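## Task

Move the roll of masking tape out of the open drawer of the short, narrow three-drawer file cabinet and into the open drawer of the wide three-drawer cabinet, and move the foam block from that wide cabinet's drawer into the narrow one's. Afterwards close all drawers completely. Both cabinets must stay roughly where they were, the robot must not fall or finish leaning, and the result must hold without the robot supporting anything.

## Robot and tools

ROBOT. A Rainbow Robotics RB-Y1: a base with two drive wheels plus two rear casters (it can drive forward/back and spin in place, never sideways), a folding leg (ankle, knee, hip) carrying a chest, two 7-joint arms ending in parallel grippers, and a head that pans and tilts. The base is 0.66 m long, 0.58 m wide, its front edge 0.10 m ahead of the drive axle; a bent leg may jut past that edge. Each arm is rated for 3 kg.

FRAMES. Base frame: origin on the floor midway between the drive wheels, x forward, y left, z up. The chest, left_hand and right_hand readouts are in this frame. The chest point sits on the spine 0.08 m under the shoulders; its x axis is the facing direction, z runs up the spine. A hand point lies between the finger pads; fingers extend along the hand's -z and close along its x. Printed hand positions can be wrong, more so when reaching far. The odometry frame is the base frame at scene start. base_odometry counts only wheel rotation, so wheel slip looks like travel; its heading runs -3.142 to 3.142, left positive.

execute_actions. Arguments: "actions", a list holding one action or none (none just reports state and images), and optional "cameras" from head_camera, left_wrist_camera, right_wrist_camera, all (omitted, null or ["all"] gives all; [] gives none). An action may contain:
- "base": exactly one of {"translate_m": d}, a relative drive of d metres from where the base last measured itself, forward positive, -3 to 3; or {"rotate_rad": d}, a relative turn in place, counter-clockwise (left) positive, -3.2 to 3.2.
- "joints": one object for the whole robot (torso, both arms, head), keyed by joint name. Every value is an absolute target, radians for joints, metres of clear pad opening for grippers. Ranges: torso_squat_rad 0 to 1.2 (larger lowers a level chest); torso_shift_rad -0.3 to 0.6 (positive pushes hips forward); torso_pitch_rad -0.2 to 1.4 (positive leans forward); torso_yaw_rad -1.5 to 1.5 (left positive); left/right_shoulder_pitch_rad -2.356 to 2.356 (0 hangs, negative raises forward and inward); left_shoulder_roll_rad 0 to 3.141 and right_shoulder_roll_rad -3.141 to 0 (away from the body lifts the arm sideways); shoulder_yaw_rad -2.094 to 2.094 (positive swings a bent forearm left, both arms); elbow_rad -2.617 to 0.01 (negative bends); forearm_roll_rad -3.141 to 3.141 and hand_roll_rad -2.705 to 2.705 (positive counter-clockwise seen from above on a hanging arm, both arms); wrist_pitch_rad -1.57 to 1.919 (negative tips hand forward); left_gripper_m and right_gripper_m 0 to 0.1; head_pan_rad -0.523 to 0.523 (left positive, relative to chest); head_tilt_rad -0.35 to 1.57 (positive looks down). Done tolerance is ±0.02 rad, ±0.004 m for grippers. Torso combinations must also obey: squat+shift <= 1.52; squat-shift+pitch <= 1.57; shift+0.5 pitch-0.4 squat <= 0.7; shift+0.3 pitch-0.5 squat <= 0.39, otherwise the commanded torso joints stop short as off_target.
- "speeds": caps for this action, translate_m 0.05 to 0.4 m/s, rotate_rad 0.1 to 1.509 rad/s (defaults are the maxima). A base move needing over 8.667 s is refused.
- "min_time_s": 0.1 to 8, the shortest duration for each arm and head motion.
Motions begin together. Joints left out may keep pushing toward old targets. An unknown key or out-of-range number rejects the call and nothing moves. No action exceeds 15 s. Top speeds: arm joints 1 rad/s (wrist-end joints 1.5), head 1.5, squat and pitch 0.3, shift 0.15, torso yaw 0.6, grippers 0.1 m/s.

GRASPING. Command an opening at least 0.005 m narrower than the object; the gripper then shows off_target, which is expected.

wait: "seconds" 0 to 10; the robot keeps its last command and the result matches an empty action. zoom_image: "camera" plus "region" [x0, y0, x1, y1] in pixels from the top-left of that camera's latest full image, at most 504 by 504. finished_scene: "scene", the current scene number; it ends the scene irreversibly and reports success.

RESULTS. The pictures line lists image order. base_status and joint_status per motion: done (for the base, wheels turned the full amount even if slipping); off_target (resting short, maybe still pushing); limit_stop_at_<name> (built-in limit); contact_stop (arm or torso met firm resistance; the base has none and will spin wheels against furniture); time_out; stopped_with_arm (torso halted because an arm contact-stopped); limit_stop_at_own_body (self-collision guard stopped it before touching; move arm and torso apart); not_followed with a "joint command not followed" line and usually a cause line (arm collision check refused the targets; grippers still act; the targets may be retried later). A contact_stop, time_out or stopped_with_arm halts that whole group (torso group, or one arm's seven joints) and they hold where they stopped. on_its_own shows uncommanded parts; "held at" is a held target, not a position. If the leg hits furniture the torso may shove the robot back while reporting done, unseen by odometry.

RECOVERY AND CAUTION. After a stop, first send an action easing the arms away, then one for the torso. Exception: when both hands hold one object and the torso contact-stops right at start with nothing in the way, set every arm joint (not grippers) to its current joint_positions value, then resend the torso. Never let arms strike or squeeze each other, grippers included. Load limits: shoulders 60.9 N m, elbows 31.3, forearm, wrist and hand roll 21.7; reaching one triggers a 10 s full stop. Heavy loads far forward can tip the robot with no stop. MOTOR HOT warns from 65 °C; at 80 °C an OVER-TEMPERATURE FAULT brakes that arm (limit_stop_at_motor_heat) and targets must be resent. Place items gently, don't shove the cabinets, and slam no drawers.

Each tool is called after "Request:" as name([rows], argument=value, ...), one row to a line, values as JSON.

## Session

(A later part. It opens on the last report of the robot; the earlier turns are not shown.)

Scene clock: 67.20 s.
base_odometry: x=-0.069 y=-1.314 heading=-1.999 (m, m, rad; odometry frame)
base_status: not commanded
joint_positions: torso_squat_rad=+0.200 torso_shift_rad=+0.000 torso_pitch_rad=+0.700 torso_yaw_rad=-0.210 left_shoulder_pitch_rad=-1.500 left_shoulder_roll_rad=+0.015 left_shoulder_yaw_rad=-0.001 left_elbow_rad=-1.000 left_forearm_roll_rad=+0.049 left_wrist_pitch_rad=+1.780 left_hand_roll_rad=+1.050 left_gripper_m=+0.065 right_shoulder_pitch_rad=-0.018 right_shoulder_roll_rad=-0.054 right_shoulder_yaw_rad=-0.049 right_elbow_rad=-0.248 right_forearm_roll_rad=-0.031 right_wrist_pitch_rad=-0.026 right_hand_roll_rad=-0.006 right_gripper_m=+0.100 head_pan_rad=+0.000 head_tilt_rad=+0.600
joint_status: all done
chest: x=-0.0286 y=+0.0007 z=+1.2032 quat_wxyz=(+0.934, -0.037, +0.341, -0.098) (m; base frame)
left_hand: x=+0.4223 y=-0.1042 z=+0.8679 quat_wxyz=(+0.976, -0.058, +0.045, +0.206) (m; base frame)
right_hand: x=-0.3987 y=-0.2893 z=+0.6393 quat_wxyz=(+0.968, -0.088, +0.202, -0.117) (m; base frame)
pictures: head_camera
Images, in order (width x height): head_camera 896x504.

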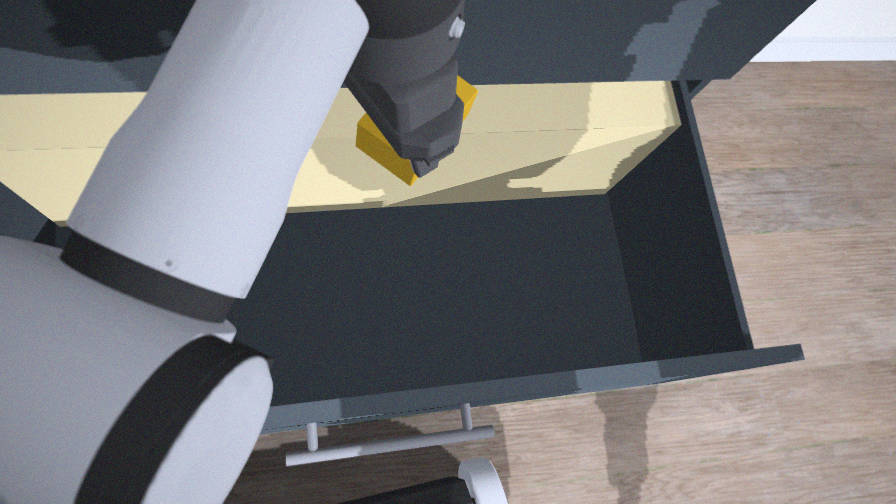

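Request:
execute_actions([
  {"base":{"translate_m":-0.4}},
], cameras=[])

Request:
execute_actions([
  {"base":{"rotate_rad":-2.609},"joints":{"torso_yaw_rad":0,"torso_pitch_rad":0.5,"head_tilt_rad":0.2}},
], cameras=[])

Request:
execute_actions([
  {"base":{"translate_m":2.17}},
], cameras=[])

Request:
execute_actions([
  {"base":{"rotate_rad":-0.525}},
], cameras=["head_camera"])

Scene clock: 70.50 s.
base_odometry: x=+0.097 y=-0.950 heading=-2.001 (m, m, rad; odometry frame)
base_status: done
joint_positions: torso_squat_rad=+0.200 torso_shift_rad=+0.000 torso_pitch_rad=+0.700 torso_yaw_rad=-0.210 left_shoulder_pitch_rad=-1.500 left_shoulder_roll_rad=+0.015 left_shoulder_yaw_rad=-0.001 left_elbow_rad=-1.000 left_forearm_roll_rad=+0.049 left_wrist_pitch_rad=+1.780 left_hand_roll_rad=+1.050 left_gripper_m=+0.065 right_shoulder_pitch_rad=-0.018 right_shoulder_roll_rad=-0.054 right_shoulder_yaw_rad=-0.049 right_elbow_rad=-0.248 right_forearm_roll_rad=-0.031 right_wrist_pitch_rad=-0.026 right_hand_roll_rad=-0.006 right_gripper_m=+0.100 head_pan_rad=+0.000 head_tilt_rad=+0.600
joint_status: not commanded
chest: x=-0.0286 y=+0.0007 z=+1.2032 quat_wxyz=(+0.934, -0.037, +0.341, -0.098) (m; base frame)
left_hand: x=+0.4223 y=-0.1043 z=+0.8681 quat_wxyz=(+0.976, -0.058, +0.045, +0.206) (m; base frame)
right_hand: x=-0.3988 y=-0.2893 z=+0.6393 quat_wxyz=(+0.968, -0.088, +0.202, -0.117) (m; base frame)
pictures: none
No camera images: the call's "cameras" was empty. Leave "cameras" out to get every camera's image.

Scene clock: 75.40 s.
base_odometry: x=+0.097 y=-0.950 heading=+1.674 (m, m, rad; odometry frame)
base_status: done
joint_positions: torso_squat_rad=+0.200 torso_shift_rad=+0.000 torso_pitch_rad=+0.500 torso_yaw_rad=+0.000 left_shoulder_pitch_rad=-1.500 left_shoulder_roll_rad=+0.015 left_shoulder_yaw_rad=-0.001 left_elbow_rad=-1.000 left_forearm_roll_rad=+0.049 left_wrist_pitch_rad=+1.780 left_hand_roll_rad=+1.050 left_gripper_m=+0.065 right_shoulder_pitch_rad=-0.018 right_shoulder_roll_rad=-0.054 right_shoulder_yaw_rad=-0.049 right_elbow_rad=-0.248 right_forearm_roll_rad=-0.031 right_wrist_pitch_rad=-0.026 right_hand_roll_rad=-0.006 right_gripper_m=+0.100 head_pan_rad=+0.000 head_tilt_rad=+0.200
joint_status: all done
chest: x=-0.0796 y=+0.0007 z=+1.2381 quat_wxyz=(+0.969, -0.001, +0.247, +0.000) (m; base frame)
left_hand: x=+0.4372 y=+0.0151 z=+0.9946 quat_wxyz=(+0.956, -0.024, -0.070, +0.285) (m; base frame)
right_hand: x=-0.2789 y=-0.2662 z=+0.5838 quat_wxyz=(+0.994, -0.036, +0.103, -0.028) (m; base frame)
pictures: none
No camera images: the call's "cameras" was empty. Leave "cameras" out to get every camera's image.

Scene clock: 82.37 s.
base_odometry: x=-0.126 y=+1.208 heading=+1.673 (m, m, rad; odometry frame)
base_status: done
joint_positions: torso_squat_rad=+0.200 torso_shift_rad=+0.000 torso_pitch_rad=+0.500 torso_yaw_rad=+0.000 left_shoulder_pitch_rad=-1.500 left_shoulder_roll_rad=+0.015 left_shoulder_yaw_rad=-0.001 left_elbow_rad=-1.000 left_forearm_roll_rad=+0.049 left_wrist_pitch_rad=+1.780 left_hand_roll_rad=+1.050 left_gripper_m=+0.065 right_shoulder_pitch_rad=-0.018 right_shoulder_roll_rad=-0.054 right_shoulder_yaw_rad=-0.049 right_elbow_rad=-0.248 right_forearm_roll_rad=-0.031 right_wrist_pitch_rad=-0.026 right_hand_roll_rad=-0.006 right_gripper_m=+0.100 head_pan_rad=+0.000 head_tilt_rad=+0.200
joint_status: not commanded
chest: x=-0.0796 y=+0.0007 z=+1.2381 quat_wxyz=(+0.969, -0.001, +0.247, +0.000) (m; base frame)
left_hand: x=+0.4373 y=+0.0151 z=+0.9945 quat_wxyz=(+0.956, -0.024, -0.070, +0.285) (m; base frame)
right_hand: x=-0.2788 y=-0.2662 z=+0.5838 quat_wxyz=(+0.994, -0.036, +0.103, -0.028) (m; base frame)
pictures: none
No camera images: the call's "cameras" was empty. Leave "cameras" out to get every camera's image.

Scene clock: 84.73 s.
base_odometry: x=-0.126 y=+1.208 heading=+1.149 (m, m, rad; odometry frame)
base_status: done
joint_positions: torso_squat_rad=+0.200 torso_shift_rad=+0.000 torso_pitch_rad=+0.500 torso_yaw_rad=+0.000 left_shoulder_pitch_rad=-1.500 left_shoulder_roll_rad=+0.015 left_shoulder_yaw_rad=-0.001 left_elbow_rad=-1.000 left_forearm_roll_rad=+0.049 left_wrist_pitch_rad=+1.780 left_hand_roll_rad=+1.050 left_gripper_m=+0.065 right_shoulder_pitch_rad=-0.018 right_shoulder_roll_rad=-0.054 right_shoulder_yaw_rad=-0.049 right_elbow_rad=-0.248 right_forearm_roll_rad=-0.031 right_wrist_pitch_rad=-0.026 right_hand_roll_rad=-0.006 right_gripper_m=+0.100 head_pan_rad=+0.000 head_tilt_rad=+0.200
joint_status: not commanded
chest: x=-0.0796 y=+0.0007 z=+1.2381 quat_wxyz=(+0.969, -0.001, +0.247, +0.000) (m; base frame)
left_hand: x=+0.4373 y=+0.0150 z=+0.9945 quat_wxyz=(+0.956, -0.024, -0.070, +0.285) (m; base frame)
right_hand: x=-0.2788 y=-0.2662 z=+0.5838 quat_wxyz=(+0.994, -0.036, +0.103, -0.028) (m; base frame)
pictures: head_camera
Images, in order (width x height): head_camera 896x504.

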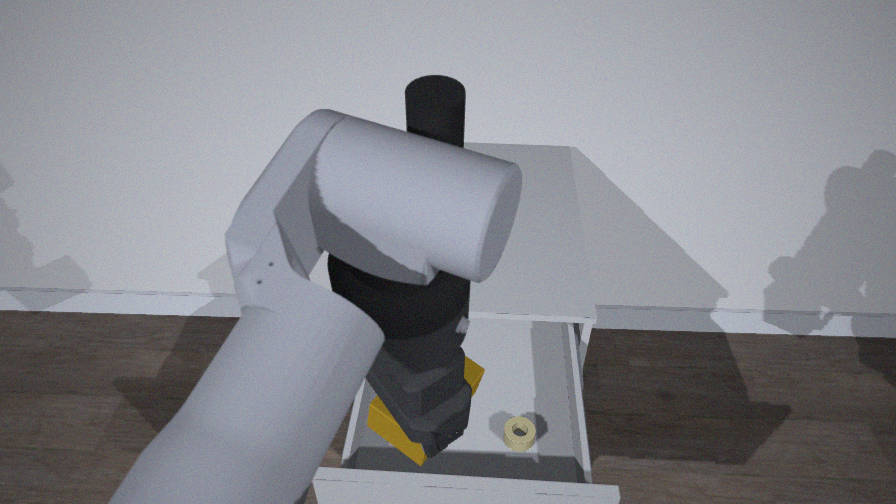

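Request:
execute_actions([
  {"base":{"translate_m":0.3},"joints":{"head_tilt_rad":0.6,"torso_yaw_rad":0.06}},
], cameras=[])

Request:
execute_actions([
  {"joints":{"torso_squat_rad":0.62,"left_shoulder_pitch_rad":-1.2,"left_elbow_rad":-0.6,"left_wrist_pitch_rad":1.3},"min_time_s":2},
], cameras=["head_camera"])

Scene clock: 87.63 s.
base_odometry: x=-0.003 y=+1.482 heading=+1.149 (m, m, rad; odometry frame)
base_status: done
joint_positions: torso_squat_rad=+0.200 torso_shift_rad=+0.000 torso_pitch_rad=+0.500 torso_yaw_rad=+0.060 left_shoulder_pitch_rad=-1.500 left_shoulder_roll_rad=+0.015 left_shoulder_yaw_rad=-0.001 left_elbow_rad=-1.000 left_forearm_roll_rad=+0.049 left_wrist_pitch_rad=+1.780 left_hand_roll_rad=+1.050 left_gripper_m=+0.065 right_shoulder_pitch_rad=-0.018 right_shoulder_roll_rad=-0.054 right_shoulder_yaw_rad=-0.049 right_elbow_rad=-0.248 right_forearm_roll_rad=-0.031 right_wrist_pitch_rad=-0.026 right_hand_roll_rad=-0.006 right_gripper_m=+0.100 head_pan_rad=+0.000 head_tilt_rad=+0.600
joint_status: all done
chest: x=-0.0795 y=+0.0007 z=+1.2381 quat_wxyz=(+0.968, +0.007, +0.247, +0.029) (m; base frame)
left_hand: x=+0.4356 y=+0.0492 z=+0.9953 quat_wxyz=(+0.948, -0.009, -0.074, +0.309) (m; base frame)
right_hand: x=-0.2650 y=-0.2574 z=+0.5762 quat_wxyz=(+0.994, -0.024, +0.103, -0.001) (m; base frame)
pictures: none
No camera images: the call's "cameras" was empty. Leave "cameras" out to get every camera's image.

Scene clock: 89.93 s.
base_odometry: x=-0.003 y=+1.482 heading=+1.149 (m, m, rad; odometry frame)
base_status: not commanded
joint_positions: torso_squat_rad=+0.620 torso_shift_rad=+0.000 torso_pitch_rad=+0.500 torso_yaw_rad=+0.060 left_shoulder_pitch_rad=-1.200 left_shoulder_roll_rad=+0.015 left_shoulder_yaw_rad=-0.001 left_elbow_rad=-0.600 left_forearm_roll_rad=+0.049 left_wrist_pitch_rad=+1.300 left_hand_roll_rad=+1.050 left_gripper_m=+0.065 right_shoulder_pitch_rad=-0.018 right_shoulder_roll_rad=-0.054 right_shoulder_yaw_rad=-0.049 right_elbow_rad=-0.248 right_forearm_roll_rad=-0.031 right_wrist_pitch_rad=-0.026 right_hand_roll_rad=-0.006 right_gripper_m=+0.100 head_pan_rad=+0.000 head_tilt_rad=+0.600
joint_status: all done
chest: x=-0.0796 y=+0.0006 z=+1.1217 quat_wxyz=(+0.968, +0.007, +0.247, +0.029) (m; base frame)
left_hand: x=+0.3352 y=+0.1148 z=+0.6484 quat_wxyz=(+0.932, +0.030, +0.022, +0.361) (m; base frame)
right_hand: x=-0.2650 y=-0.2575 z=+0.4599 quat_wxyz=(+0.994, -0.024, +0.103, -0.001) (m; base frame)
pictures: head_camera
Images, in order (width x height): head_camera 896x504.

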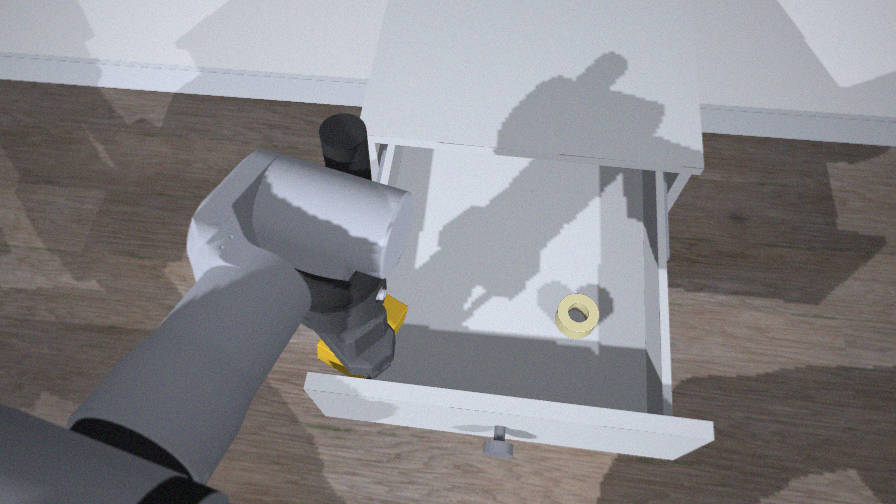

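Request:
execute_actions([
  {"joints":{"torso_squat_rad":0.45}},
], cameras=[])

Request:
execute_actions([
  {"base":{"translate_m":0.1},"joints":{"torso_yaw_rad":-0.12}},
], cameras=[])

Request:
execute_actions([
  {"joints":{"torso_squat_rad":0.7}},
], cameras=["head_camera"])

Scene clock: 91.73 s.
base_odometry: x=-0.003 y=+1.482 heading=+1.149 (m, m, rad; odometry frame)
base_status: not commanded
joint_positions: torso_squat_rad=+0.450 torso_shift_rad=+0.000 torso_pitch_rad=+0.500 torso_yaw_rad=+0.060 left_shoulder_pitch_rad=-1.200 left_shoulder_roll_rad=+0.015 left_shoulder_yaw_rad=-0.001 left_elbow_rad=-0.600 left_forearm_roll_rad=+0.049 left_wrist_pitch_rad=+1.300 left_hand_roll_rad=+1.050 left_gripper_m=+0.065 right_shoulder_pitch_rad=-0.018 right_shoulder_roll_rad=-0.054 right_shoulder_yaw_rad=-0.049 right_elbow_rad=-0.248 right_forearm_roll_rad=-0.031 right_wrist_pitch_rad=-0.026 right_hand_roll_rad=-0.006 right_gripper_m=+0.100 head_pan_rad=+0.000 head_tilt_rad=+0.600
joint_status: all done
chest: x=-0.0796 y=+0.0007 z=+1.1824 quat_wxyz=(+0.968, +0.007, +0.247, +0.029) (m; base frame)
left_hand: x=+0.3351 y=+0.1149 z=+0.7089 quat_wxyz=(+0.932, +0.030, +0.022, +0.361) (m; base frame)
right_hand: x=-0.2651 y=-0.2574 z=+0.5205 quat_wxyz=(+0.994, -0.024, +0.103, -0.001) (m; base frame)
pictures: none
No camera images: the call's "cameras" was empty. Leave "cameras" out to get every camera's image.

Scene clock: 93.27 s.
base_odometry: x=+0.038 y=+1.573 heading=+1.148 (m, m, rad; odometry frame)
base_status: done
joint_positions: torso_squat_rad=+0.450 torso_shift_rad=+0.000 torso_pitch_rad=+0.500 torso_yaw_rad=-0.120 left_shoulder_pitch_rad=-1.200 left_shoulder_roll_rad=+0.015 left_shoulder_yaw_rad=-0.001 left_elbow_rad=-0.600 left_forearm_roll_rad=+0.049 left_wrist_pitch_rad=+1.300 left_hand_roll_rad=+1.050 left_gripper_m=+0.065 right_shoulder_pitch_rad=-0.018 right_shoulder_roll_rad=-0.054 right_shoulder_yaw_rad=-0.049 right_elbow_rad=-0.248 right_forearm_roll_rad=-0.031 right_wrist_pitch_rad=-0.026 right_hand_roll_rad=-0.006 right_gripper_m=+0.100 head_pan_rad=+0.000 head_tilt_rad=+0.600
joint_status: all done
chest: x=-0.0796 y=+0.0007 z=+1.1823 quat_wxyz=(+0.967, -0.015, +0.247, -0.058) (m; base frame)
left_hand: x=+0.3448 y=+0.0071 z=+0.7038 quat_wxyz=(+0.958, -0.009, +0.035, +0.286) (m; base frame)
right_hand: x=-0.3077 y=-0.2810 z=+0.5438 quat_wxyz=(+0.989, -0.059, +0.104, -0.084) (m; base frame)
pictures: none
No camera images: the call's "cameras" was empty. Leave "cameras" out to get every camera's image.

Scene clock: 94.90 s.
base_odometry: x=+0.038 y=+1.573 heading=+1.148 (m, m, rad; odometry frame)
base_status: not commanded
joint_positions: torso_squat_rad=+0.700 torso_shift_rad=+0.000 torso_pitch_rad=+0.500 torso_yaw_rad=-0.120 left_shoulder_pitch_rad=-1.200 left_shoulder_roll_rad=+0.015 left_shoulder_yaw_rad=-0.001 left_elbow_rad=-0.600 left_forearm_roll_rad=+0.049 left_wrist_pitch_rad=+1.300 left_hand_roll_rad=+1.050 left_gripper_m=+0.065 right_shoulder_pitch_rad=-0.018 right_shoulder_roll_rad=-0.054 right_shoulder_yaw_rad=-0.049 right_elbow_rad=-0.248 right_forearm_roll_rad=-0.031 right_wrist_pitch_rad=-0.026 right_hand_roll_rad=-0.006 right_gripper_m=+0.100 head_pan_rad=+0.000 head_tilt_rad=+0.600
joint_status: all done
chest: x=-0.0796 y=+0.0006 z=+1.0874 quat_wxyz=(+0.967, -0.015, +0.247, -0.058) (m; base frame)
left_hand: x=+0.3448 y=+0.0071 z=+0.6089 quat_wxyz=(+0.958, -0.009, +0.035, +0.286) (m; base frame)
right_hand: x=-0.3077 y=-0.2810 z=+0.4489 quat_wxyz=(+0.989, -0.059, +0.104, -0.084) (m; base frame)
pictures: head_camera
Images, in order (width x height): head_camera 896x504.

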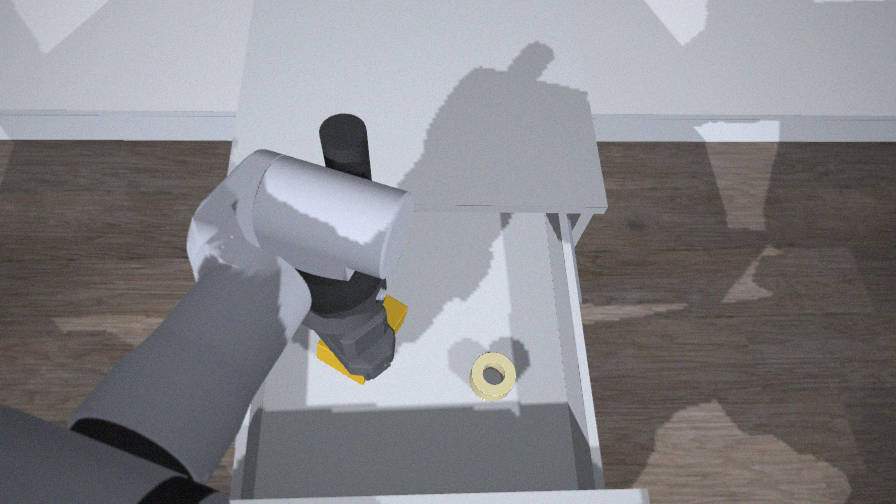

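Request:
execute_actions([
  {"joints":{"torso_squat_rad":0.74}},
], cameras=[])

Request:
execute_actions([
  {"joints":{"left_gripper_m":0.1}},
], cameras=[])

Request:
execute_actions([
  {"joints":{"torso_squat_rad":0.5}},
], cameras=[])

Request:
execute_actions([
  {"joints":{"torso_yaw_rad":-0.36}},
], cameras=["head_camera","left_wrist_camera"])

Scene clock: 96.17 s.
base_odometry: x=+0.038 y=+1.573 heading=+1.148 (m, m, rad; odometry frame)
base_status: not commanded
joint_positions: torso_squat_rad=+0.740 torso_shift_rad=+0.000 torso_pitch_rad=+0.500 torso_yaw_rad=-0.120 left_shoulder_pitch_rad=-1.200 left_shoulder_roll_rad=+0.015 left_shoulder_yaw_rad=-0.001 left_elbow_rad=-0.600 left_forearm_roll_rad=+0.049 left_wrist_pitch_rad=+1.300 left_hand_roll_rad=+1.050 left_gripper_m=+0.065 right_shoulder_pitch_rad=-0.018 right_shoulder_roll_rad=-0.054 right_shoulder_yaw_rad=-0.049 right_elbow_rad=-0.248 right_forearm_roll_rad=-0.031 right_wrist_pitch_rad=-0.026 right_hand_roll_rad=-0.006 right_gripper_m=+0.100 head_pan_rad=+0.000 head_tilt_rad=+0.600
joint_status: all done
chest: x=-0.0796 y=+0.0006 z=+1.0690 quat_wxyz=(+0.967, -0.015, +0.247, -0.058) (m; base frame)
left_hand: x=+0.3447 y=+0.0071 z=+0.5904 quat_wxyz=(+0.958, -0.009, +0.035, +0.286) (m; base frame)
right_hand: x=-0.3077 y=-0.2810 z=+0.4304 quat_wxyz=(+0.989, -0.059, +0.104, -0.084) (m; base frame)
pictures: none
No camera images: the call's "cameras" was empty. Leave "cameras" out to get every camera's image.

Scene clock: 97.43 s.
base_odometry: x=+0.038 y=+1.573 heading=+1.148 (m, m, rad; odometry frame)
base_status: not commanded
joint_positions: torso_squat_rad=+0.740 torso_shift_rad=+0.000 torso_pitch_rad=+0.500 torso_yaw_rad=-0.120 left_shoulder_pitch_rad=-1.200 left_shoulder_roll_rad=+0.015 left_shoulder_yaw_rad=-0.001 left_elbow_rad=-0.600 left_forearm_roll_rad=+0.049 left_wrist_pitch_rad=+1.300 left_hand_roll_rad=+1.050 left_gripper_m=+0.099 right_shoulder_pitch_rad=-0.018 right_shoulder_roll_rad=-0.054 right_shoulder_yaw_rad=-0.049 right_elbow_rad=-0.248 right_forearm_roll_rad=-0.031 right_wrist_pitch_rad=-0.026 right_hand_roll_rad=-0.006 right_gripper_m=+0.100 head_pan_rad=+0.000 head_tilt_rad=+0.600
joint_status: all done
chest: x=-0.0796 y=+0.0006 z=+1.0690 quat_wxyz=(+0.967, -0.015, +0.247, -0.058) (m; base frame)
left_hand: x=+0.3447 y=+0.0071 z=+0.5904 quat_wxyz=(+0.958, -0.009, +0.035, +0.286) (m; base frame)
right_hand: x=-0.3077 y=-0.2810 z=+0.4304 quat_wxyz=(+0.989, -0.059, +0.104, -0.084) (m; base frame)
pictures: none
No camera images: the call's "cameras" was empty. Leave "cameras" out to get every camera's image.

Scene clock: 99.03 s.
base_odometry: x=+0.038 y=+1.573 heading=+1.148 (m, m, rad; odometry frame)
base_status: not commanded
joint_positions: torso_squat_rad=+0.500 torso_shift_rad=+0.000 torso_pitch_rad=+0.500 torso_yaw_rad=-0.120 left_shoulder_pitch_rad=-1.200 left_shoulder_roll_rad=+0.015 left_shoulder_yaw_rad=-0.001 left_elbow_rad=-0.600 left_forearm_roll_rad=+0.049 left_wrist_pitch_rad=+1.300 left_hand_roll_rad=+1.050 left_gripper_m=+0.099 right_shoulder_pitch_rad=-0.018 right_shoulder_roll_rad=-0.054 right_shoulder_yaw_rad=-0.049 right_elbow_rad=-0.248 right_forearm_roll_rad=-0.031 right_wrist_pitch_rad=-0.026 right_hand_roll_rad=-0.006 right_gripper_m=+0.100 head_pan_rad=+0.000 head_tilt_rad=+0.600
joint_status: all done
chest: x=-0.0796 y=+0.0007 z=+1.1663 quat_wxyz=(+0.967, -0.015, +0.247, -0.058) (m; base frame)
left_hand: x=+0.3447 y=+0.0072 z=+0.6877 quat_wxyz=(+0.958, -0.009, +0.035, +0.286) (m; base frame)
right_hand: x=-0.3077 y=-0.2810 z=+0.5278 quat_wxyz=(+0.989, -0.059, +0.104, -0.084) (m; base frame)
pictures: none
No camera images: the call's "cameras" was empty. Leave "cameras" out to get every camera's image.

Scene clock: 100.20 s.
base_odometry: x=+0.038 y=+1.573 heading=+1.148 (m, m, rad; odometry frame)
base_status: not commanded
joint_positions: torso_squat_rad=+0.500 torso_shift_rad=+0.000 torso_pitch_rad=+0.500 torso_yaw_rad=-0.360 left_shoulder_pitch_rad=-1.200 left_shoulder_roll_rad=+0.014 left_shoulder_yaw_rad=-0.001 left_elbow_rad=-0.600 left_forearm_roll_rad=+0.049 left_wrist_pitch_rad=+1.300 left_hand_roll_rad=+1.050 left_gripper_m=+0.099 right_shoulder_pitch_rad=-0.018 right_shoulder_roll_rad=-0.054 right_shoulder_yaw_rad=-0.049 right_elbow_rad=-0.248 right_forearm_roll_rad=-0.031 right_wrist_pitch_rad=-0.026 right_hand_roll_rad=-0.006 right_gripper_m=+0.100 head_pan_rad=+0.000 head_tilt_rad=+0.600
joint_status: all done
chest: x=-0.0796 y=+0.0007 z=+1.1663 quat_wxyz=(+0.953, -0.045, +0.243, -0.173) (m; base frame)
left_hand: x=+0.3311 y=-0.1361 z=+0.6954 quat_wxyz=(+0.980, -0.060, +0.052, +0.181) (m; base frame)
right_hand: x=-0.3690 y=-0.2981 z=+0.5613 quat_wxyz=(+0.970, -0.104, +0.104, -0.193) (m; base frame)
pictures: head_camera, left_wrist_camera
Images, in order (width x height): head_camera 896x504, left_wrist_camera 644x364.

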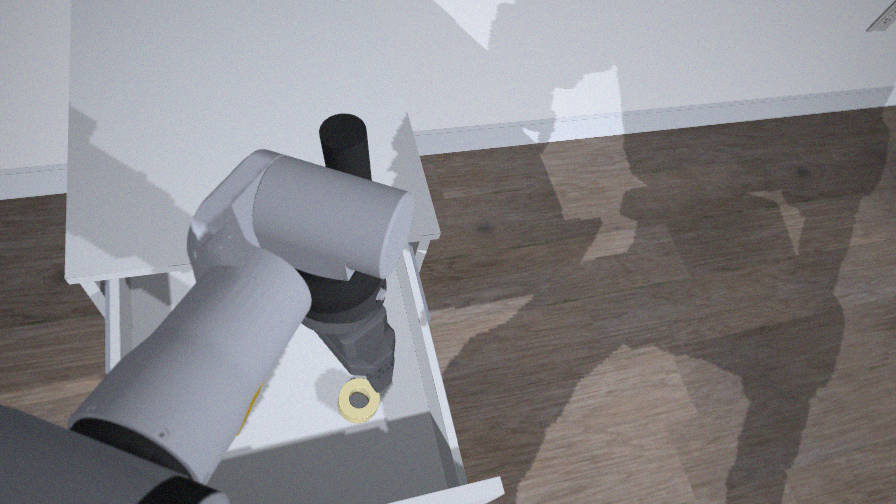

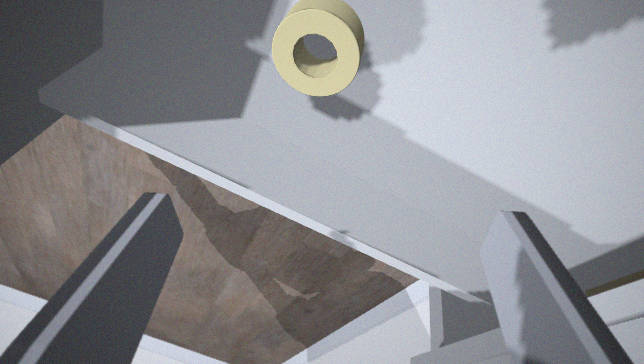

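Request:
execute_actions([
  {"base":{"translate_m":-0.015},"joints":{"torso_yaw_rad":-0.3,"torso_squat_rad":0.64}},
], cameras=["left_wrist_camera"])

Scene clock: 101.87 s.
base_odometry: x=+0.032 y=+1.559 heading=+1.148 (m, m, rad; odometry frame)
base_status: done
joint_positions: torso_squat_rad=+0.640 torso_shift_rad=+0.000 torso_pitch_rad=+0.500 torso_yaw_rad=-0.300 left_shoulder_pitch_rad=-1.200 left_shoulder_roll_rad=+0.015 left_shoulder_yaw_rad=-0.001 left_elbow_rad=-0.600 left_forearm_roll_rad=+0.049 left_wrist_pitch_rad=+1.300 left_hand_roll_rad=+1.050 left_gripper_m=+0.099 right_shoulder_pitch_rad=-0.018 right_shoulder_roll_rad=-0.054 right_shoulder_yaw_rad=-0.049 right_elbow_rad=-0.248 right_forearm_roll_rad=-0.031 right_wrist_pitch_rad=-0.026 right_hand_roll_rad=-0.006 right_gripper_m=+0.100 head_pan_rad=+0.000 head_tilt_rad=+0.600
joint_status: all done
chest: x=-0.0796 y=+0.0006 z=+1.1135 quat_wxyz=(+0.958, -0.038, +0.245, -0.145) (m; base frame)
left_hand: x=+0.3373 y=-0.1007 z=+0.6391 quat_wxyz=(+0.976, -0.047, +0.048, +0.207) (m; base frame)
right_hand: x=-0.3534 y=-0.2954 z=+0.4999 quat_wxyz=(+0.976, -0.093, +0.105, -0.166) (m; base frame)
pictures: left_wrist_camera
Images, in order (width x height): left_wrist_camera 644x364.

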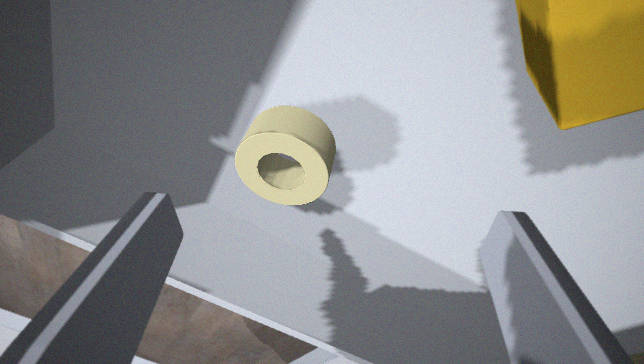

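Fine; descend and close.

Request:
execute_actions([
  {"joints":{"torso_squat_rad":0.76}},
], cameras=["left_wrist_camera"])

Request:
execute_actions([
  {"joints":{"left_gripper_m":0.0}},
], cameras=["left_wrist_camera"])

Scene clock: 103.40 s.
base_odometry: x=+0.032 y=+1.559 heading=+1.148 (m, m, rad; odometry frame)
base_status: not commanded
joint_positions: torso_squat_rad=+0.760 torso_shift_rad=+0.000 torso_pitch_rad=+0.500 torso_yaw_rad=-0.300 left_shoulder_pitch_rad=-1.200 left_shoulder_roll_rad=+0.015 left_shoulder_yaw_rad=-0.001 left_elbow_rad=-0.600 left_forearm_roll_rad=+0.049 left_wrist_pitch_rad=+1.300 left_hand_roll_rad=+1.050 left_gripper_m=+0.099 right_shoulder_pitch_rad=-0.018 right_shoulder_roll_rad=-0.054 right_shoulder_yaw_rad=-0.049 right_elbow_rad=-0.248 right_forearm_roll_rad=-0.031 right_wrist_pitch_rad=-0.026 right_hand_roll_rad=-0.006 right_gripper_m=+0.100 head_pan_rad=+0.000 head_tilt_rad=+0.600
joint_status: all done
chest: x=-0.0796 y=+0.0006 z=+1.0594 quat_wxyz=(+0.958, -0.038, +0.245, -0.145) (m; base frame)
left_hand: x=+0.3373 y=-0.1007 z=+0.5850 quat_wxyz=(+0.976, -0.047, +0.048, +0.207) (m; base frame)
right_hand: x=-0.3534 y=-0.2955 z=+0.4459 quat_wxyz=(+0.976, -0.093, +0.105, -0.166) (m; base frame)
pictures: left_wrist_camera
Images, in order (width x height): left_wrist_camera 644x364.

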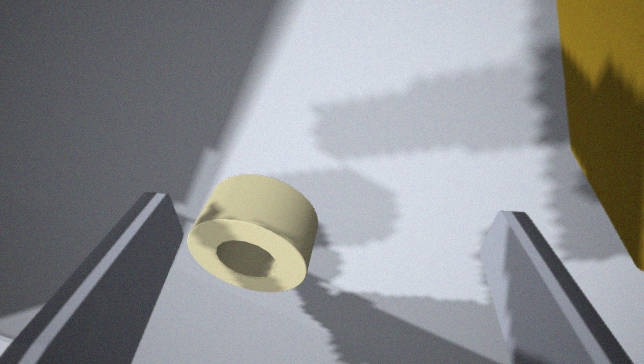

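Scene clock: 104.87 s.
base_odometry: x=+0.032 y=+1.559 heading=+1.148 (m, m, rad; odometry frame)
base_status: not commanded
joint_positions: torso_squat_rad=+0.760 torso_shift_rad=+0.000 torso_pitch_rad=+0.500 torso_yaw_rad=-0.300 left_shoulder_pitch_rad=-1.200 left_shoulder_roll_rad=+0.015 left_shoulder_yaw_rad=-0.001 left_elbow_rad=-0.600 left_forearm_roll_rad=+0.049 left_wrist_pitch_rad=+1.300 left_hand_roll_rad=+1.050 left_gripper_m=+0.000 right_shoulder_pitch_rad=-0.018 right_shoulder_roll_rad=-0.054 right_shoulder_yaw_rad=-0.049 right_elbow_rad=-0.248 right_forearm_roll_rad=-0.031 right_wrist_pitch_rad=-0.026 right_hand_roll_rad=-0.006 right_gripper_m=+0.100 head_pan_rad=+0.000 head_tilt_rad=+0.600
joint_status: all done
chest: x=-0.0796 y=+0.0006 z=+1.0594 quat_wxyz=(+0.958, -0.038, +0.245, -0.145) (m; base frame)
left_hand: x=+0.3373 y=-0.1007 z=+0.5850 quat_wxyz=(+0.976, -0.047, +0.048, +0.207) (m; base frame)
right_hand: x=-0.3534 y=-0.2955 z=+0.4459 quat_wxyz=(+0.976, -0.093, +0.105, -0.166) (m; base frame)
pictures: left_wrist_camera
Images, in order (width x height): left_wrist_camera 644x364.

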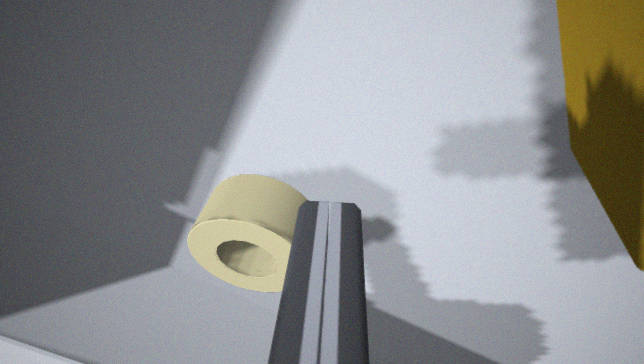

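Request:
execute_actions([
  {"base":{"translate_m":-0.017},"joints":{"left_gripper_m":0.1,"torso_yaw_rad":-0.34}},
], cameras=[])

Request:
execute_actions([
  {"joints":{"torso_squat_rad":0.83}},
], cameras=["left_wrist_camera"])

Scene clock: 106.97 s.
base_odometry: x=+0.025 y=+1.544 heading=+1.148 (m, m, rad; odometry frame)
base_status: done
joint_positions: torso_squat_rad=+0.760 torso_shift_rad=+0.000 torso_pitch_rad=+0.500 torso_yaw_rad=-0.340 left_shoulder_pitch_rad=-1.200 left_shoulder_roll_rad=+0.014 left_shoulder_yaw_rad=-0.001 left_elbow_rad=-0.600 left_forearm_roll_rad=+0.049 left_wrist_pitch_rad=+1.300 left_hand_roll_rad=+1.050 left_gripper_m=+0.099 right_shoulder_pitch_rad=-0.018 right_shoulder_roll_rad=-0.054 right_shoulder_yaw_rad=-0.049 right_elbow_rad=-0.248 right_forearm_roll_rad=-0.031 right_wrist_pitch_rad=-0.026 right_hand_roll_rad=-0.006 right_gripper_m=+0.100 head_pan_rad=+0.000 head_tilt_rad=+0.600
joint_status: all done
chest: x=-0.0797 y=+0.0006 z=+1.0594 quat_wxyz=(+0.955, -0.042, +0.244, -0.164) (m; base frame)
left_hand: x=+0.3333 y=-0.1245 z=+0.5873 quat_wxyz=(+0.979, -0.056, +0.051, +0.190) (m; base frame)
right_hand: x=-0.3639 y=-0.2974 z=+0.4515 quat_wxyz=(+0.972, -0.101, +0.104, -0.184) (m; base frame)
pictures: none
No camera images: the call's "cameras" was empty. Leave "cameras" out to get every camera's image.

Scene clock: 108.17 s.
base_odometry: x=+0.025 y=+1.544 heading=+1.148 (m, m, rad; odometry frame)
base_status: not commanded
joint_positions: torso_squat_rad=+0.820 torso_shift_rad=-0.002 torso_pitch_rad=+0.495 torso_yaw_rad=-0.340 left_shoulder_pitch_rad=-1.204 left_shoulder_roll_rad=+0.015 left_shoulder_yaw_rad=-0.001 left_elbow_rad=-0.603 left_forearm_roll_rad=+0.049 left_wrist_pitch_rad=+1.300 left_hand_roll_rad=+1.050 left_gripper_m=+0.099 right_shoulder_pitch_rad=-0.018 right_shoulder_roll_rad=-0.054 right_shoulder_yaw_rad=-0.049 right_elbow_rad=-0.248 right_forearm_roll_rad=-0.031 right_wrist_pitch_rad=-0.026 right_hand_roll_rad=-0.006 right_gripper_m=+0.100 head_pan_rad=+0.000 head_tilt_rad=+0.600
joint_status: torso_squat_rad contact_stop (moved +0.060 of +0.070)
chest: x=-0.0819 y=+0.0007 z=+1.0305 quat_wxyz=(+0.956, -0.042, +0.241, -0.164) (m; base frame)
left_hand: x=+0.3365 y=-0.1257 z=+0.5631 quat_wxyz=(+0.979, -0.059, +0.045, +0.189) (m; base frame)
right_hand: x=-0.3628 y=-0.2974 z=+0.4212 quat_wxyz=(+0.972, -0.100, +0.102, -0.184) (m; base frame)
pictures: left_wrist_camera
Images, in order (width x height): left_wrist_camera 644x364.

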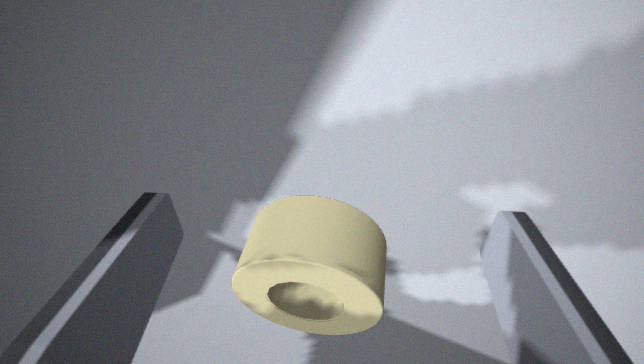

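Request:
execute_actions([
  {"joints":{"torso_squat_rad":0.805}},
], cameras=[])

Request:
execute_actions([
  {"joints":{"left_gripper_m":0.0}},
], cameras=["left_wrist_camera"])

Scene clock: 109.33 s.
base_odometry: x=+0.025 y=+1.544 heading=+1.148 (m, m, rad; odometry frame)
base_status: not commanded
joint_positions: torso_squat_rad=+0.805 torso_shift_rad=-0.001 torso_pitch_rad=+0.497 torso_yaw_rad=-0.340 left_shoulder_pitch_rad=-1.200 left_shoulder_roll_rad=+0.015 left_shoulder_yaw_rad=-0.001 left_elbow_rad=-0.600 left_forearm_roll_rad=+0.049 left_wrist_pitch_rad=+1.300 left_hand_roll_rad=+1.050 left_gripper_m=+0.099 right_shoulder_pitch_rad=-0.018 right_shoulder_roll_rad=-0.054 right_shoulder_yaw_rad=-0.049 right_elbow_rad=-0.248 right_forearm_roll_rad=-0.031 right_wrist_pitch_rad=-0.026 right_hand_roll_rad=-0.006 right_gripper_m=+0.100 head_pan_rad=+0.000 head_tilt_rad=+0.600
joint_status: all done
chest: x=-0.0812 y=+0.0007 z=+1.0377 quat_wxyz=(+0.955, -0.042, +0.242, -0.164) (m; base frame)
left_hand: x=+0.3338 y=-0.1243 z=+0.5672 quat_wxyz=(+0.979, -0.056, +0.049, +0.190) (m; base frame)
right_hand: x=-0.3631 y=-0.2974 z=+0.4289 quat_wxyz=(+0.972, -0.100, +0.103, -0.184) (m; base frame)
pictures: none
No camera images: the call's "cameras" was empty. Leave "cameras" out to get every camera's image.

Scene clock: 110.80 s.
base_odometry: x=+0.025 y=+1.544 heading=+1.148 (m, m, rad; odometry frame)
base_status: not commanded
joint_positions: torso_squat_rad=+0.805 torso_shift_rad=-0.001 torso_pitch_rad=+0.497 torso_yaw_rad=-0.340 left_shoulder_pitch_rad=-1.200 left_shoulder_roll_rad=+0.015 left_shoulder_yaw_rad=-0.001 left_elbow_rad=-0.600 left_forearm_roll_rad=+0.049 left_wrist_pitch_rad=+1.300 left_hand_roll_rad=+1.050 left_gripper_m=+0.000 right_shoulder_pitch_rad=-0.018 right_shoulder_roll_rad=-0.054 right_shoulder_yaw_rad=-0.049 right_elbow_rad=-0.248 right_forearm_roll_rad=-0.031 right_wrist_pitch_rad=-0.026 right_hand_roll_rad=-0.006 right_gripper_m=+0.100 head_pan_rad=+0.000 head_tilt_rad=+0.600
joint_status: all done
chest: x=-0.0812 y=+0.0007 z=+1.0377 quat_wxyz=(+0.955, -0.042, +0.242, -0.164) (m; base frame)
left_hand: x=+0.3338 y=-0.1243 z=+0.5672 quat_wxyz=(+0.979, -0.056, +0.049, +0.190) (m; base frame)
right_hand: x=-0.3631 y=-0.2974 z=+0.4289 quat_wxyz=(+0.972, -0.100, +0.103, -0.184) (m; base frame)
pictures: left_wrist_camera
Images, in order (width x height): left_wrist_camera 644x364.

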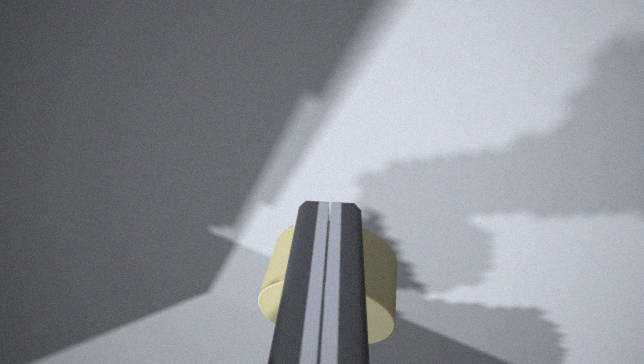

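Request:
execute_actions([
  {"joints":{"torso_squat_rad":0.72,"left_gripper_m":0.1}},
], cameras=[])

Request:
execute_actions([
  {"base":{"translate_m":0.015},"joints":{"torso_yaw_rad":-0.4}},
], cameras=[])

Request:
execute_actions([
  {"joints":{"torso_squat_rad":0.81}},
], cameras=["left_wrist_camera"])

Scene clock: 112.70 s.
base_odometry: x=+0.025 y=+1.544 heading=+1.148 (m, m, rad; odometry frame)
base_status: not commanded
joint_positions: torso_squat_rad=+0.720 torso_shift_rad=-0.001 torso_pitch_rad=+0.497 torso_yaw_rad=-0.340 left_shoulder_pitch_rad=-1.200 left_shoulder_roll_rad=+0.015 left_shoulder_yaw_rad=-0.001 left_elbow_rad=-0.600 left_forearm_roll_rad=+0.049 left_wrist_pitch_rad=+1.300 left_hand_roll_rad=+1.050 left_gripper_m=+0.099 right_shoulder_pitch_rad=-0.018 right_shoulder_roll_rad=-0.054 right_shoulder_yaw_rad=-0.049 right_elbow_rad=-0.248 right_forearm_roll_rad=-0.031 right_wrist_pitch_rad=-0.026 right_hand_roll_rad=-0.006 right_gripper_m=+0.100 head_pan_rad=+0.000 head_tilt_rad=+0.600
joint_status: all done
chest: x=-0.0812 y=+0.0007 z=+1.0788 quat_wxyz=(+0.955, -0.042, +0.242, -0.164) (m; base frame)
left_hand: x=+0.3336 y=-0.1242 z=+0.6081 quat_wxyz=(+0.979, -0.056, +0.049, +0.190) (m; base frame)
right_hand: x=-0.3632 y=-0.2974 z=+0.4700 quat_wxyz=(+0.972, -0.100, +0.103, -0.184) (m; base frame)
pictures: none
No camera images: the call's "cameras" was empty. Leave "cameras" out to get every camera's image.

Scene clock: 113.43 s.
base_odometry: x=+0.031 y=+1.558 heading=+1.148 (m, m, rad; odometry frame)
base_status: done
joint_positions: torso_squat_rad=+0.720 torso_shift_rad=-0.001 torso_pitch_rad=+0.497 torso_yaw_rad=-0.400 left_shoulder_pitch_rad=-1.200 left_shoulder_roll_rad=+0.015 left_shoulder_yaw_rad=-0.001 left_elbow_rad=-0.600 left_forearm_roll_rad=+0.049 left_wrist_pitch_rad=+1.300 left_hand_roll_rad=+1.050 left_gripper_m=+0.099 right_shoulder_pitch_rad=-0.018 right_shoulder_roll_rad=-0.054 right_shoulder_yaw_rad=-0.049 right_elbow_rad=-0.248 right_forearm_roll_rad=-0.031 right_wrist_pitch_rad=-0.026 right_hand_roll_rad=-0.006 right_gripper_m=+0.100 head_pan_rad=+0.000 head_tilt_rad=+0.600
joint_status: all done
chest: x=-0.0811 y=+0.0007 z=+1.0788 quat_wxyz=(+0.950, -0.050, +0.241, -0.193) (m; base frame)
left_hand: x=+0.3260 y=-0.1595 z=+0.6122 quat_wxyz=(+0.983, -0.069, +0.053, +0.163) (m; base frame)
right_hand: x=-0.3790 y=-0.2994 z=+0.4785 quat_wxyz=(+0.966, -0.112, +0.103, -0.211) (m; base frame)
pictures: none
No camera images: the call's "cameras" was empty. Leave "cameras" out to get every camera's image.

Scene clock: 114.50 s.
base_odometry: x=+0.031 y=+1.558 heading=+1.148 (m, m, rad; odometry frame)
base_status: not commanded
joint_positions: torso_squat_rad=+0.810 torso_shift_rad=-0.001 torso_pitch_rad=+0.497 torso_yaw_rad=-0.400 left_shoulder_pitch_rad=-1.200 left_shoulder_roll_rad=+0.015 left_shoulder_yaw_rad=-0.001 left_elbow_rad=-0.600 left_forearm_roll_rad=+0.049 left_wrist_pitch_rad=+1.300 left_hand_roll_rad=+1.050 left_gripper_m=+0.099 right_shoulder_pitch_rad=-0.018 right_shoulder_roll_rad=-0.054 right_shoulder_yaw_rad=-0.049 right_elbow_rad=-0.248 right_forearm_roll_rad=-0.031 right_wrist_pitch_rad=-0.026 right_hand_roll_rad=-0.006 right_gripper_m=+0.100 head_pan_rad=+0.000 head_tilt_rad=+0.600
joint_status: all done
chest: x=-0.0812 y=+0.0007 z=+1.0352 quat_wxyz=(+0.950, -0.049, +0.241, -0.193) (m; base frame)
left_hand: x=+0.3261 y=-0.1595 z=+0.5686 quat_wxyz=(+0.983, -0.069, +0.053, +0.163) (m; base frame)
right_hand: x=-0.3789 y=-0.2994 z=+0.4349 quat_wxyz=(+0.966, -0.111, +0.103, -0.211) (m; base frame)
pictures: left_wrist_camera
Images, in order (width x height): left_wrist_camera 644x364.

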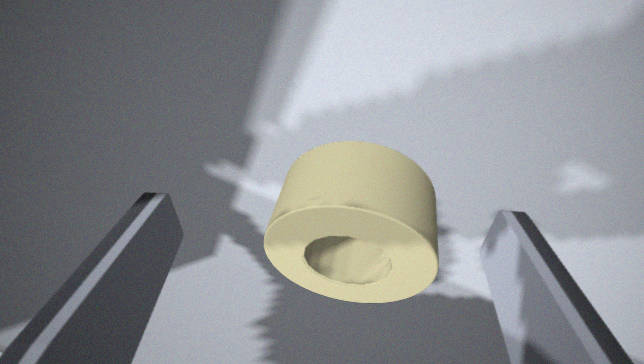

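Request:
execute_actions([
  {"joints":{"left_gripper_m":0.0}},
], cameras=["left_wrist_camera"])

Scene clock: 116.23 s.
base_odometry: x=+0.031 y=+1.558 heading=+1.148 (m, m, rad; odometry frame)
base_status: not commanded
joint_positions: torso_squat_rad=+0.810 torso_shift_rad=-0.001 torso_pitch_rad=+0.497 torso_yaw_rad=-0.400 left_shoulder_pitch_rad=-1.200 left_shoulder_roll_rad=+0.015 left_shoulder_yaw_rad=-0.001 left_elbow_rad=-0.600 left_forearm_roll_rad=+0.049 left_wrist_pitch_rad=+1.300 left_hand_roll_rad=+1.050 left_gripper_m=+0.049 right_shoulder_pitch_rad=-0.018 right_shoulder_roll_rad=-0.054 right_shoulder_yaw_rad=-0.049 right_elbow_rad=-0.248 right_forearm_roll_rad=-0.031 right_wrist_pitch_rad=-0.026 right_hand_roll_rad=-0.006 right_gripper_m=+0.100 head_pan_rad=+0.000 head_tilt_rad=+0.600
joint_status: left_gripper_m off_target (ended at +0.049, target +0.000)
chest: x=-0.0812 y=+0.0007 z=+1.0352 quat_wxyz=(+0.950, -0.049, +0.241, -0.193) (m; base frame)
left_hand: x=+0.3261 y=-0.1595 z=+0.5686 quat_wxyz=(+0.983, -0.069, +0.053, +0.163) (m; base frame)
right_hand: x=-0.3789 y=-0.2994 z=+0.4349 quat_wxyz=(+0.966, -0.111, +0.103, -0.211) (m; base frame)
pictures: left_wrist_camera
Images, in order (width x height): left_wrist_camera 644x364.

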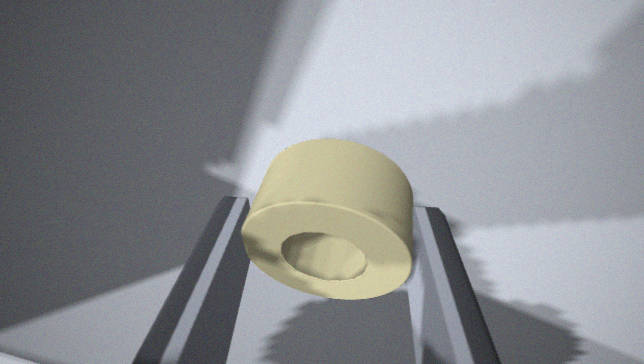

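Request:
execute_actions([
  {"joints":{"torso_squat_rad":0.3}},
], cameras=[])

Request:
execute_actions([
  {"base":{"translate_m":-0.3},"joints":{"torso_pitch_rad":0.2,"torso_yaw_rad":-0.15,"left_shoulder_roll_rad":0.3,"left_shoulder_pitch_rad":-0.2,"left_elbow_rad":-1.7,"left_wrist_pitch_rad":1.68,"right_shoulder_pitch_rad":-0.8,"right_elbow_rad":-0.05,"right_wrist_pitch_rad":-0.92,"right_gripper_m":0,"head_tilt_rad":0.7},"min_time_s":2},
], cameras=[])

Request:
execute_actions([
  {"joints":{"torso_squat_rad":1.0}},
], cameras=["head_camera"])

Scene clock: 119.30 s.
base_odometry: x=+0.031 y=+1.558 heading=+1.148 (m, m, rad; odometry frame)
base_status: not commanded
joint_positions: torso_squat_rad=+0.300 torso_shift_rad=-0.001 torso_pitch_rad=+0.497 torso_yaw_rad=-0.400 left_shoulder_pitch_rad=-1.200 left_shoulder_roll_rad=+0.015 left_shoulder_yaw_rad=-0.001 left_elbow_rad=-0.600 left_forearm_roll_rad=+0.049 left_wrist_pitch_rad=+1.300 left_hand_roll_rad=+1.050 left_gripper_m=+0.049 right_shoulder_pitch_rad=-0.018 right_shoulder_roll_rad=-0.054 right_shoulder_yaw_rad=-0.049 right_elbow_rad=-0.248 right_forearm_roll_rad=-0.031 right_wrist_pitch_rad=-0.026 right_hand_roll_rad=-0.006 right_gripper_m=+0.100 head_pan_rad=+0.000 head_tilt_rad=+0.600
joint_status: all done
chest: x=-0.0813 y=+0.0008 z=+1.2213 quat_wxyz=(+0.950, -0.050, +0.241, -0.193) (m; base frame)
left_hand: x=+0.3258 y=-0.1594 z=+0.7546 quat_wxyz=(+0.983, -0.069, +0.053, +0.163) (m; base frame)
right_hand: x=-0.3791 y=-0.2993 z=+0.6210 quat_wxyz=(+0.966, -0.111, +0.103, -0.211) (m; base frame)
pictures: none
No camera images: the call's "cameras" was empty. Leave "cameras" out to get every camera's image.

Scene clock: 121.87 s.
base_odometry: x=-0.092 y=+1.284 heading=+1.147 (m, m, rad; odometry frame)
base_status: done
joint_positions: torso_squat_rad=+0.300 torso_shift_rad=-0.001 torso_pitch_rad=+0.200 torso_yaw_rad=-0.150 left_shoulder_pitch_rad=-0.200 left_shoulder_roll_rad=+0.300 left_shoulder_yaw_rad=-0.001 left_elbow_rad=-1.700 left_forearm_roll_rad=+0.049 left_wrist_pitch_rad=+1.680 left_hand_roll_rad=+1.050 left_gripper_m=+0.049 right_shoulder_pitch_rad=-0.800 right_shoulder_roll_rad=-0.054 right_shoulder_yaw_rad=-0.049 right_elbow_rad=-0.050 right_forearm_roll_rad=-0.031 right_wrist_pitch_rad=-0.920 right_hand_roll_rad=-0.006 right_gripper_m=+0.000 head_pan_rad=+0.000 head_tilt_rad=+0.700
joint_status: all done
chest: x=-0.1674 y=+0.0007 z=+1.2525 quat_wxyz=(+0.992, -0.008, +0.099, -0.075) (m; base frame)
left_hand: x=+0.1893 y=+0.2731 z=+0.8322 quat_wxyz=(+0.911, +0.082, -0.067, +0.399) (m; base frame)
right_hand: x=+0.3389 y=-0.2428 z=+0.8820 quat_wxyz=(+0.723, -0.020, -0.690, +0.033) (m; base frame)
pictures: none
No camera images: the call's "cameras" was empty. Leave "cameras" out to get every camera's image.

Scene clock: 125.07 s.
base_odometry: x=-0.092 y=+1.284 heading=+1.147 (m, m, rad; odometry frame)
base_status: not commanded
joint_positions: torso_squat_rad=+1.000 torso_shift_rad=-0.001 torso_pitch_rad=+0.200 torso_yaw_rad=-0.150 left_shoulder_pitch_rad=-0.200 left_shoulder_roll_rad=+0.300 left_shoulder_yaw_rad=-0.001 left_elbow_rad=-1.700 left_forearm_roll_rad=+0.049 left_wrist_pitch_rad=+1.680 left_hand_roll_rad=+1.050 left_gripper_m=+0.049 right_shoulder_pitch_rad=-0.800 right_shoulder_roll_rad=-0.054 right_shoulder_yaw_rad=-0.049 right_elbow_rad=-0.050 right_forearm_roll_rad=-0.031 right_wrist_pitch_rad=-0.920 right_hand_roll_rad=-0.006 right_gripper_m=+0.000 head_pan_rad=+0.000 head_tilt_rad=+0.700
joint_status: all done
chest: x=-0.1670 y=+0.0006 z=+0.9619 quat_wxyz=(+0.992, -0.008, +0.099, -0.075) (m; base frame)
left_hand: x=+0.1897 y=+0.2730 z=+0.5416 quat_wxyz=(+0.911, +0.082, -0.067, +0.399) (m; base frame)
right_hand: x=+0.3393 y=-0.2429 z=+0.5914 quat_wxyz=(+0.723, -0.020, -0.690, +0.033) (m; base frame)
pictures: head_camera
Images, in order (width x height): head_camera 896x504.

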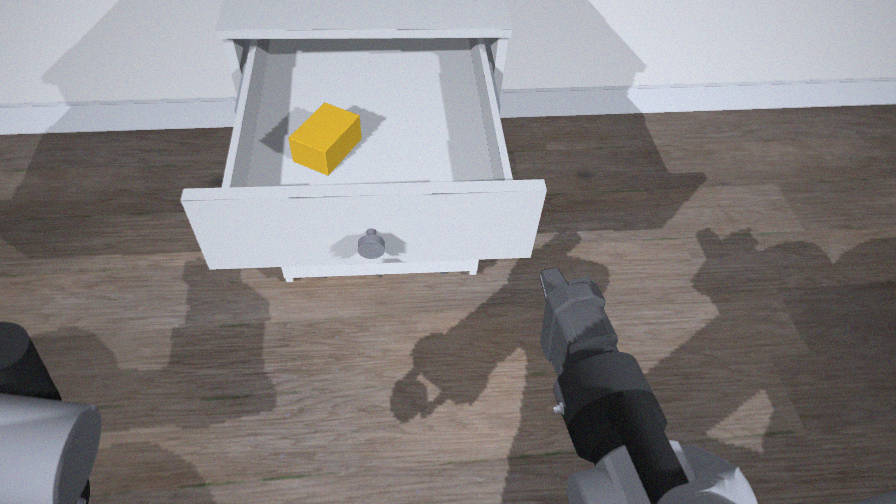

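Too far right; yaw to +0.08.

Request:
execute_actions([
  {"joints":{"torso_yaw_rad":0.08}},
], cameras=[])

Request:
execute_actions([
  {"base":{"translate_m":0.36},"speeds":{"translate_m":0.15}},
], cameras=["head_camera"])

Scene clock: 126.50 s.
base_odometry: x=-0.092 y=+1.284 heading=+1.147 (m, m, rad; odometry frame)
base_status: not commanded
joint_positions: torso_squat_rad=+1.000 torso_shift_rad=-0.001 torso_pitch_rad=+0.200 torso_yaw_rad=+0.080 left_shoulder_pitch_rad=-0.200 left_shoulder_roll_rad=+0.300 left_shoulder_yaw_rad=-0.001 left_elbow_rad=-1.700 left_forearm_roll_rad=+0.049 left_wrist_pitch_rad=+1.680 left_hand_roll_rad=+1.050 left_gripper_m=+0.049 right_shoulder_pitch_rad=-0.800 right_shoulder_roll_rad=-0.054 right_shoulder_yaw_rad=-0.049 right_elbow_rad=-0.050 right_forearm_roll_rad=-0.031 right_wrist_pitch_rad=-0.920 right_hand_roll_rad=-0.006 right_gripper_m=+0.000 head_pan_rad=+0.000 head_tilt_rad=+0.700
joint_status: all done
chest: x=-0.1670 y=+0.0006 z=+0.9619 quat_wxyz=(+0.994, +0.003, +0.100, +0.040) (m; base frame)
left_hand: x=+0.1175 y=+0.3646 z=+0.5561 quat_wxyz=(+0.858, +0.110, -0.067, +0.497) (m; base frame)
right_hand: x=+0.3789 y=-0.1065 z=+0.5832 quat_wxyz=(+0.715, +0.075, -0.689, +0.098) (m; base frame)
pictures: none
No camera images: the call's "cameras" was empty. Leave "cameras" out to get every camera's image.

Scene clock: 129.73 s.
base_odometry: x=+0.057 y=+1.612 heading=+1.145 (m, m, rad; odometry frame)
base_status: done
joint_positions: torso_squat_rad=+1.000 torso_shift_rad=-0.001 torso_pitch_rad=+0.200 torso_yaw_rad=+0.080 left_shoulder_pitch_rad=-0.200 left_shoulder_roll_rad=+0.300 left_shoulder_yaw_rad=-0.001 left_elbow_rad=-1.700 left_forearm_roll_rad=+0.049 left_wrist_pitch_rad=+1.680 left_hand_roll_rad=+1.050 left_gripper_m=+0.049 right_shoulder_pitch_rad=-0.800 right_shoulder_roll_rad=-0.056 right_shoulder_yaw_rad=-0.050 right_elbow_rad=-0.050 right_forearm_roll_rad=-0.032 right_wrist_pitch_rad=-0.920 right_hand_roll_rad=-0.006 right_gripper_m=+0.000 head_pan_rad=+0.000 head_tilt_rad=+0.700
joint_status: not commanded
chest: x=-0.1670 y=+0.0006 z=+0.9620 quat_wxyz=(+0.994, +0.003, +0.100, +0.040) (m; base frame)
left_hand: x=+0.1177 y=+0.3645 z=+0.5561 quat_wxyz=(+0.858, +0.110, -0.067, +0.497) (m; base frame)
right_hand: x=+0.3793 y=-0.1087 z=+0.5833 quat_wxyz=(+0.715, +0.073, -0.689, +0.098) (m; base frame)
pictures: head_camera
Images, in order (width x height): head_camera 896x504.

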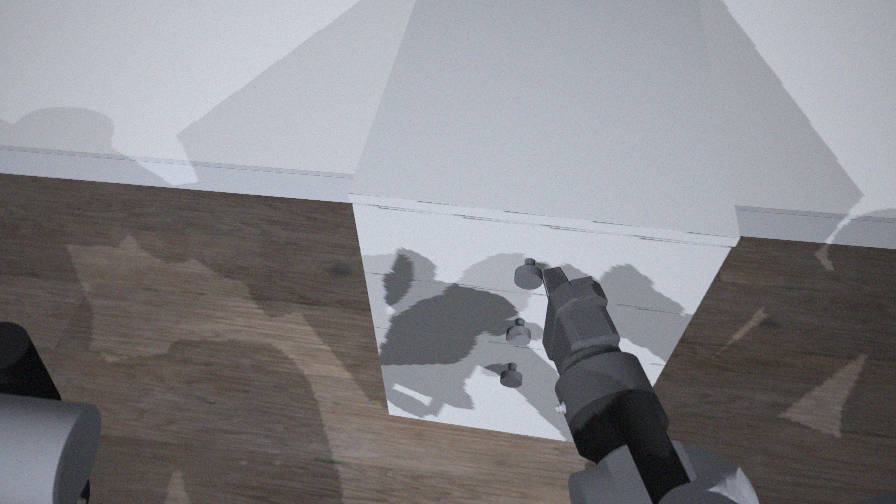

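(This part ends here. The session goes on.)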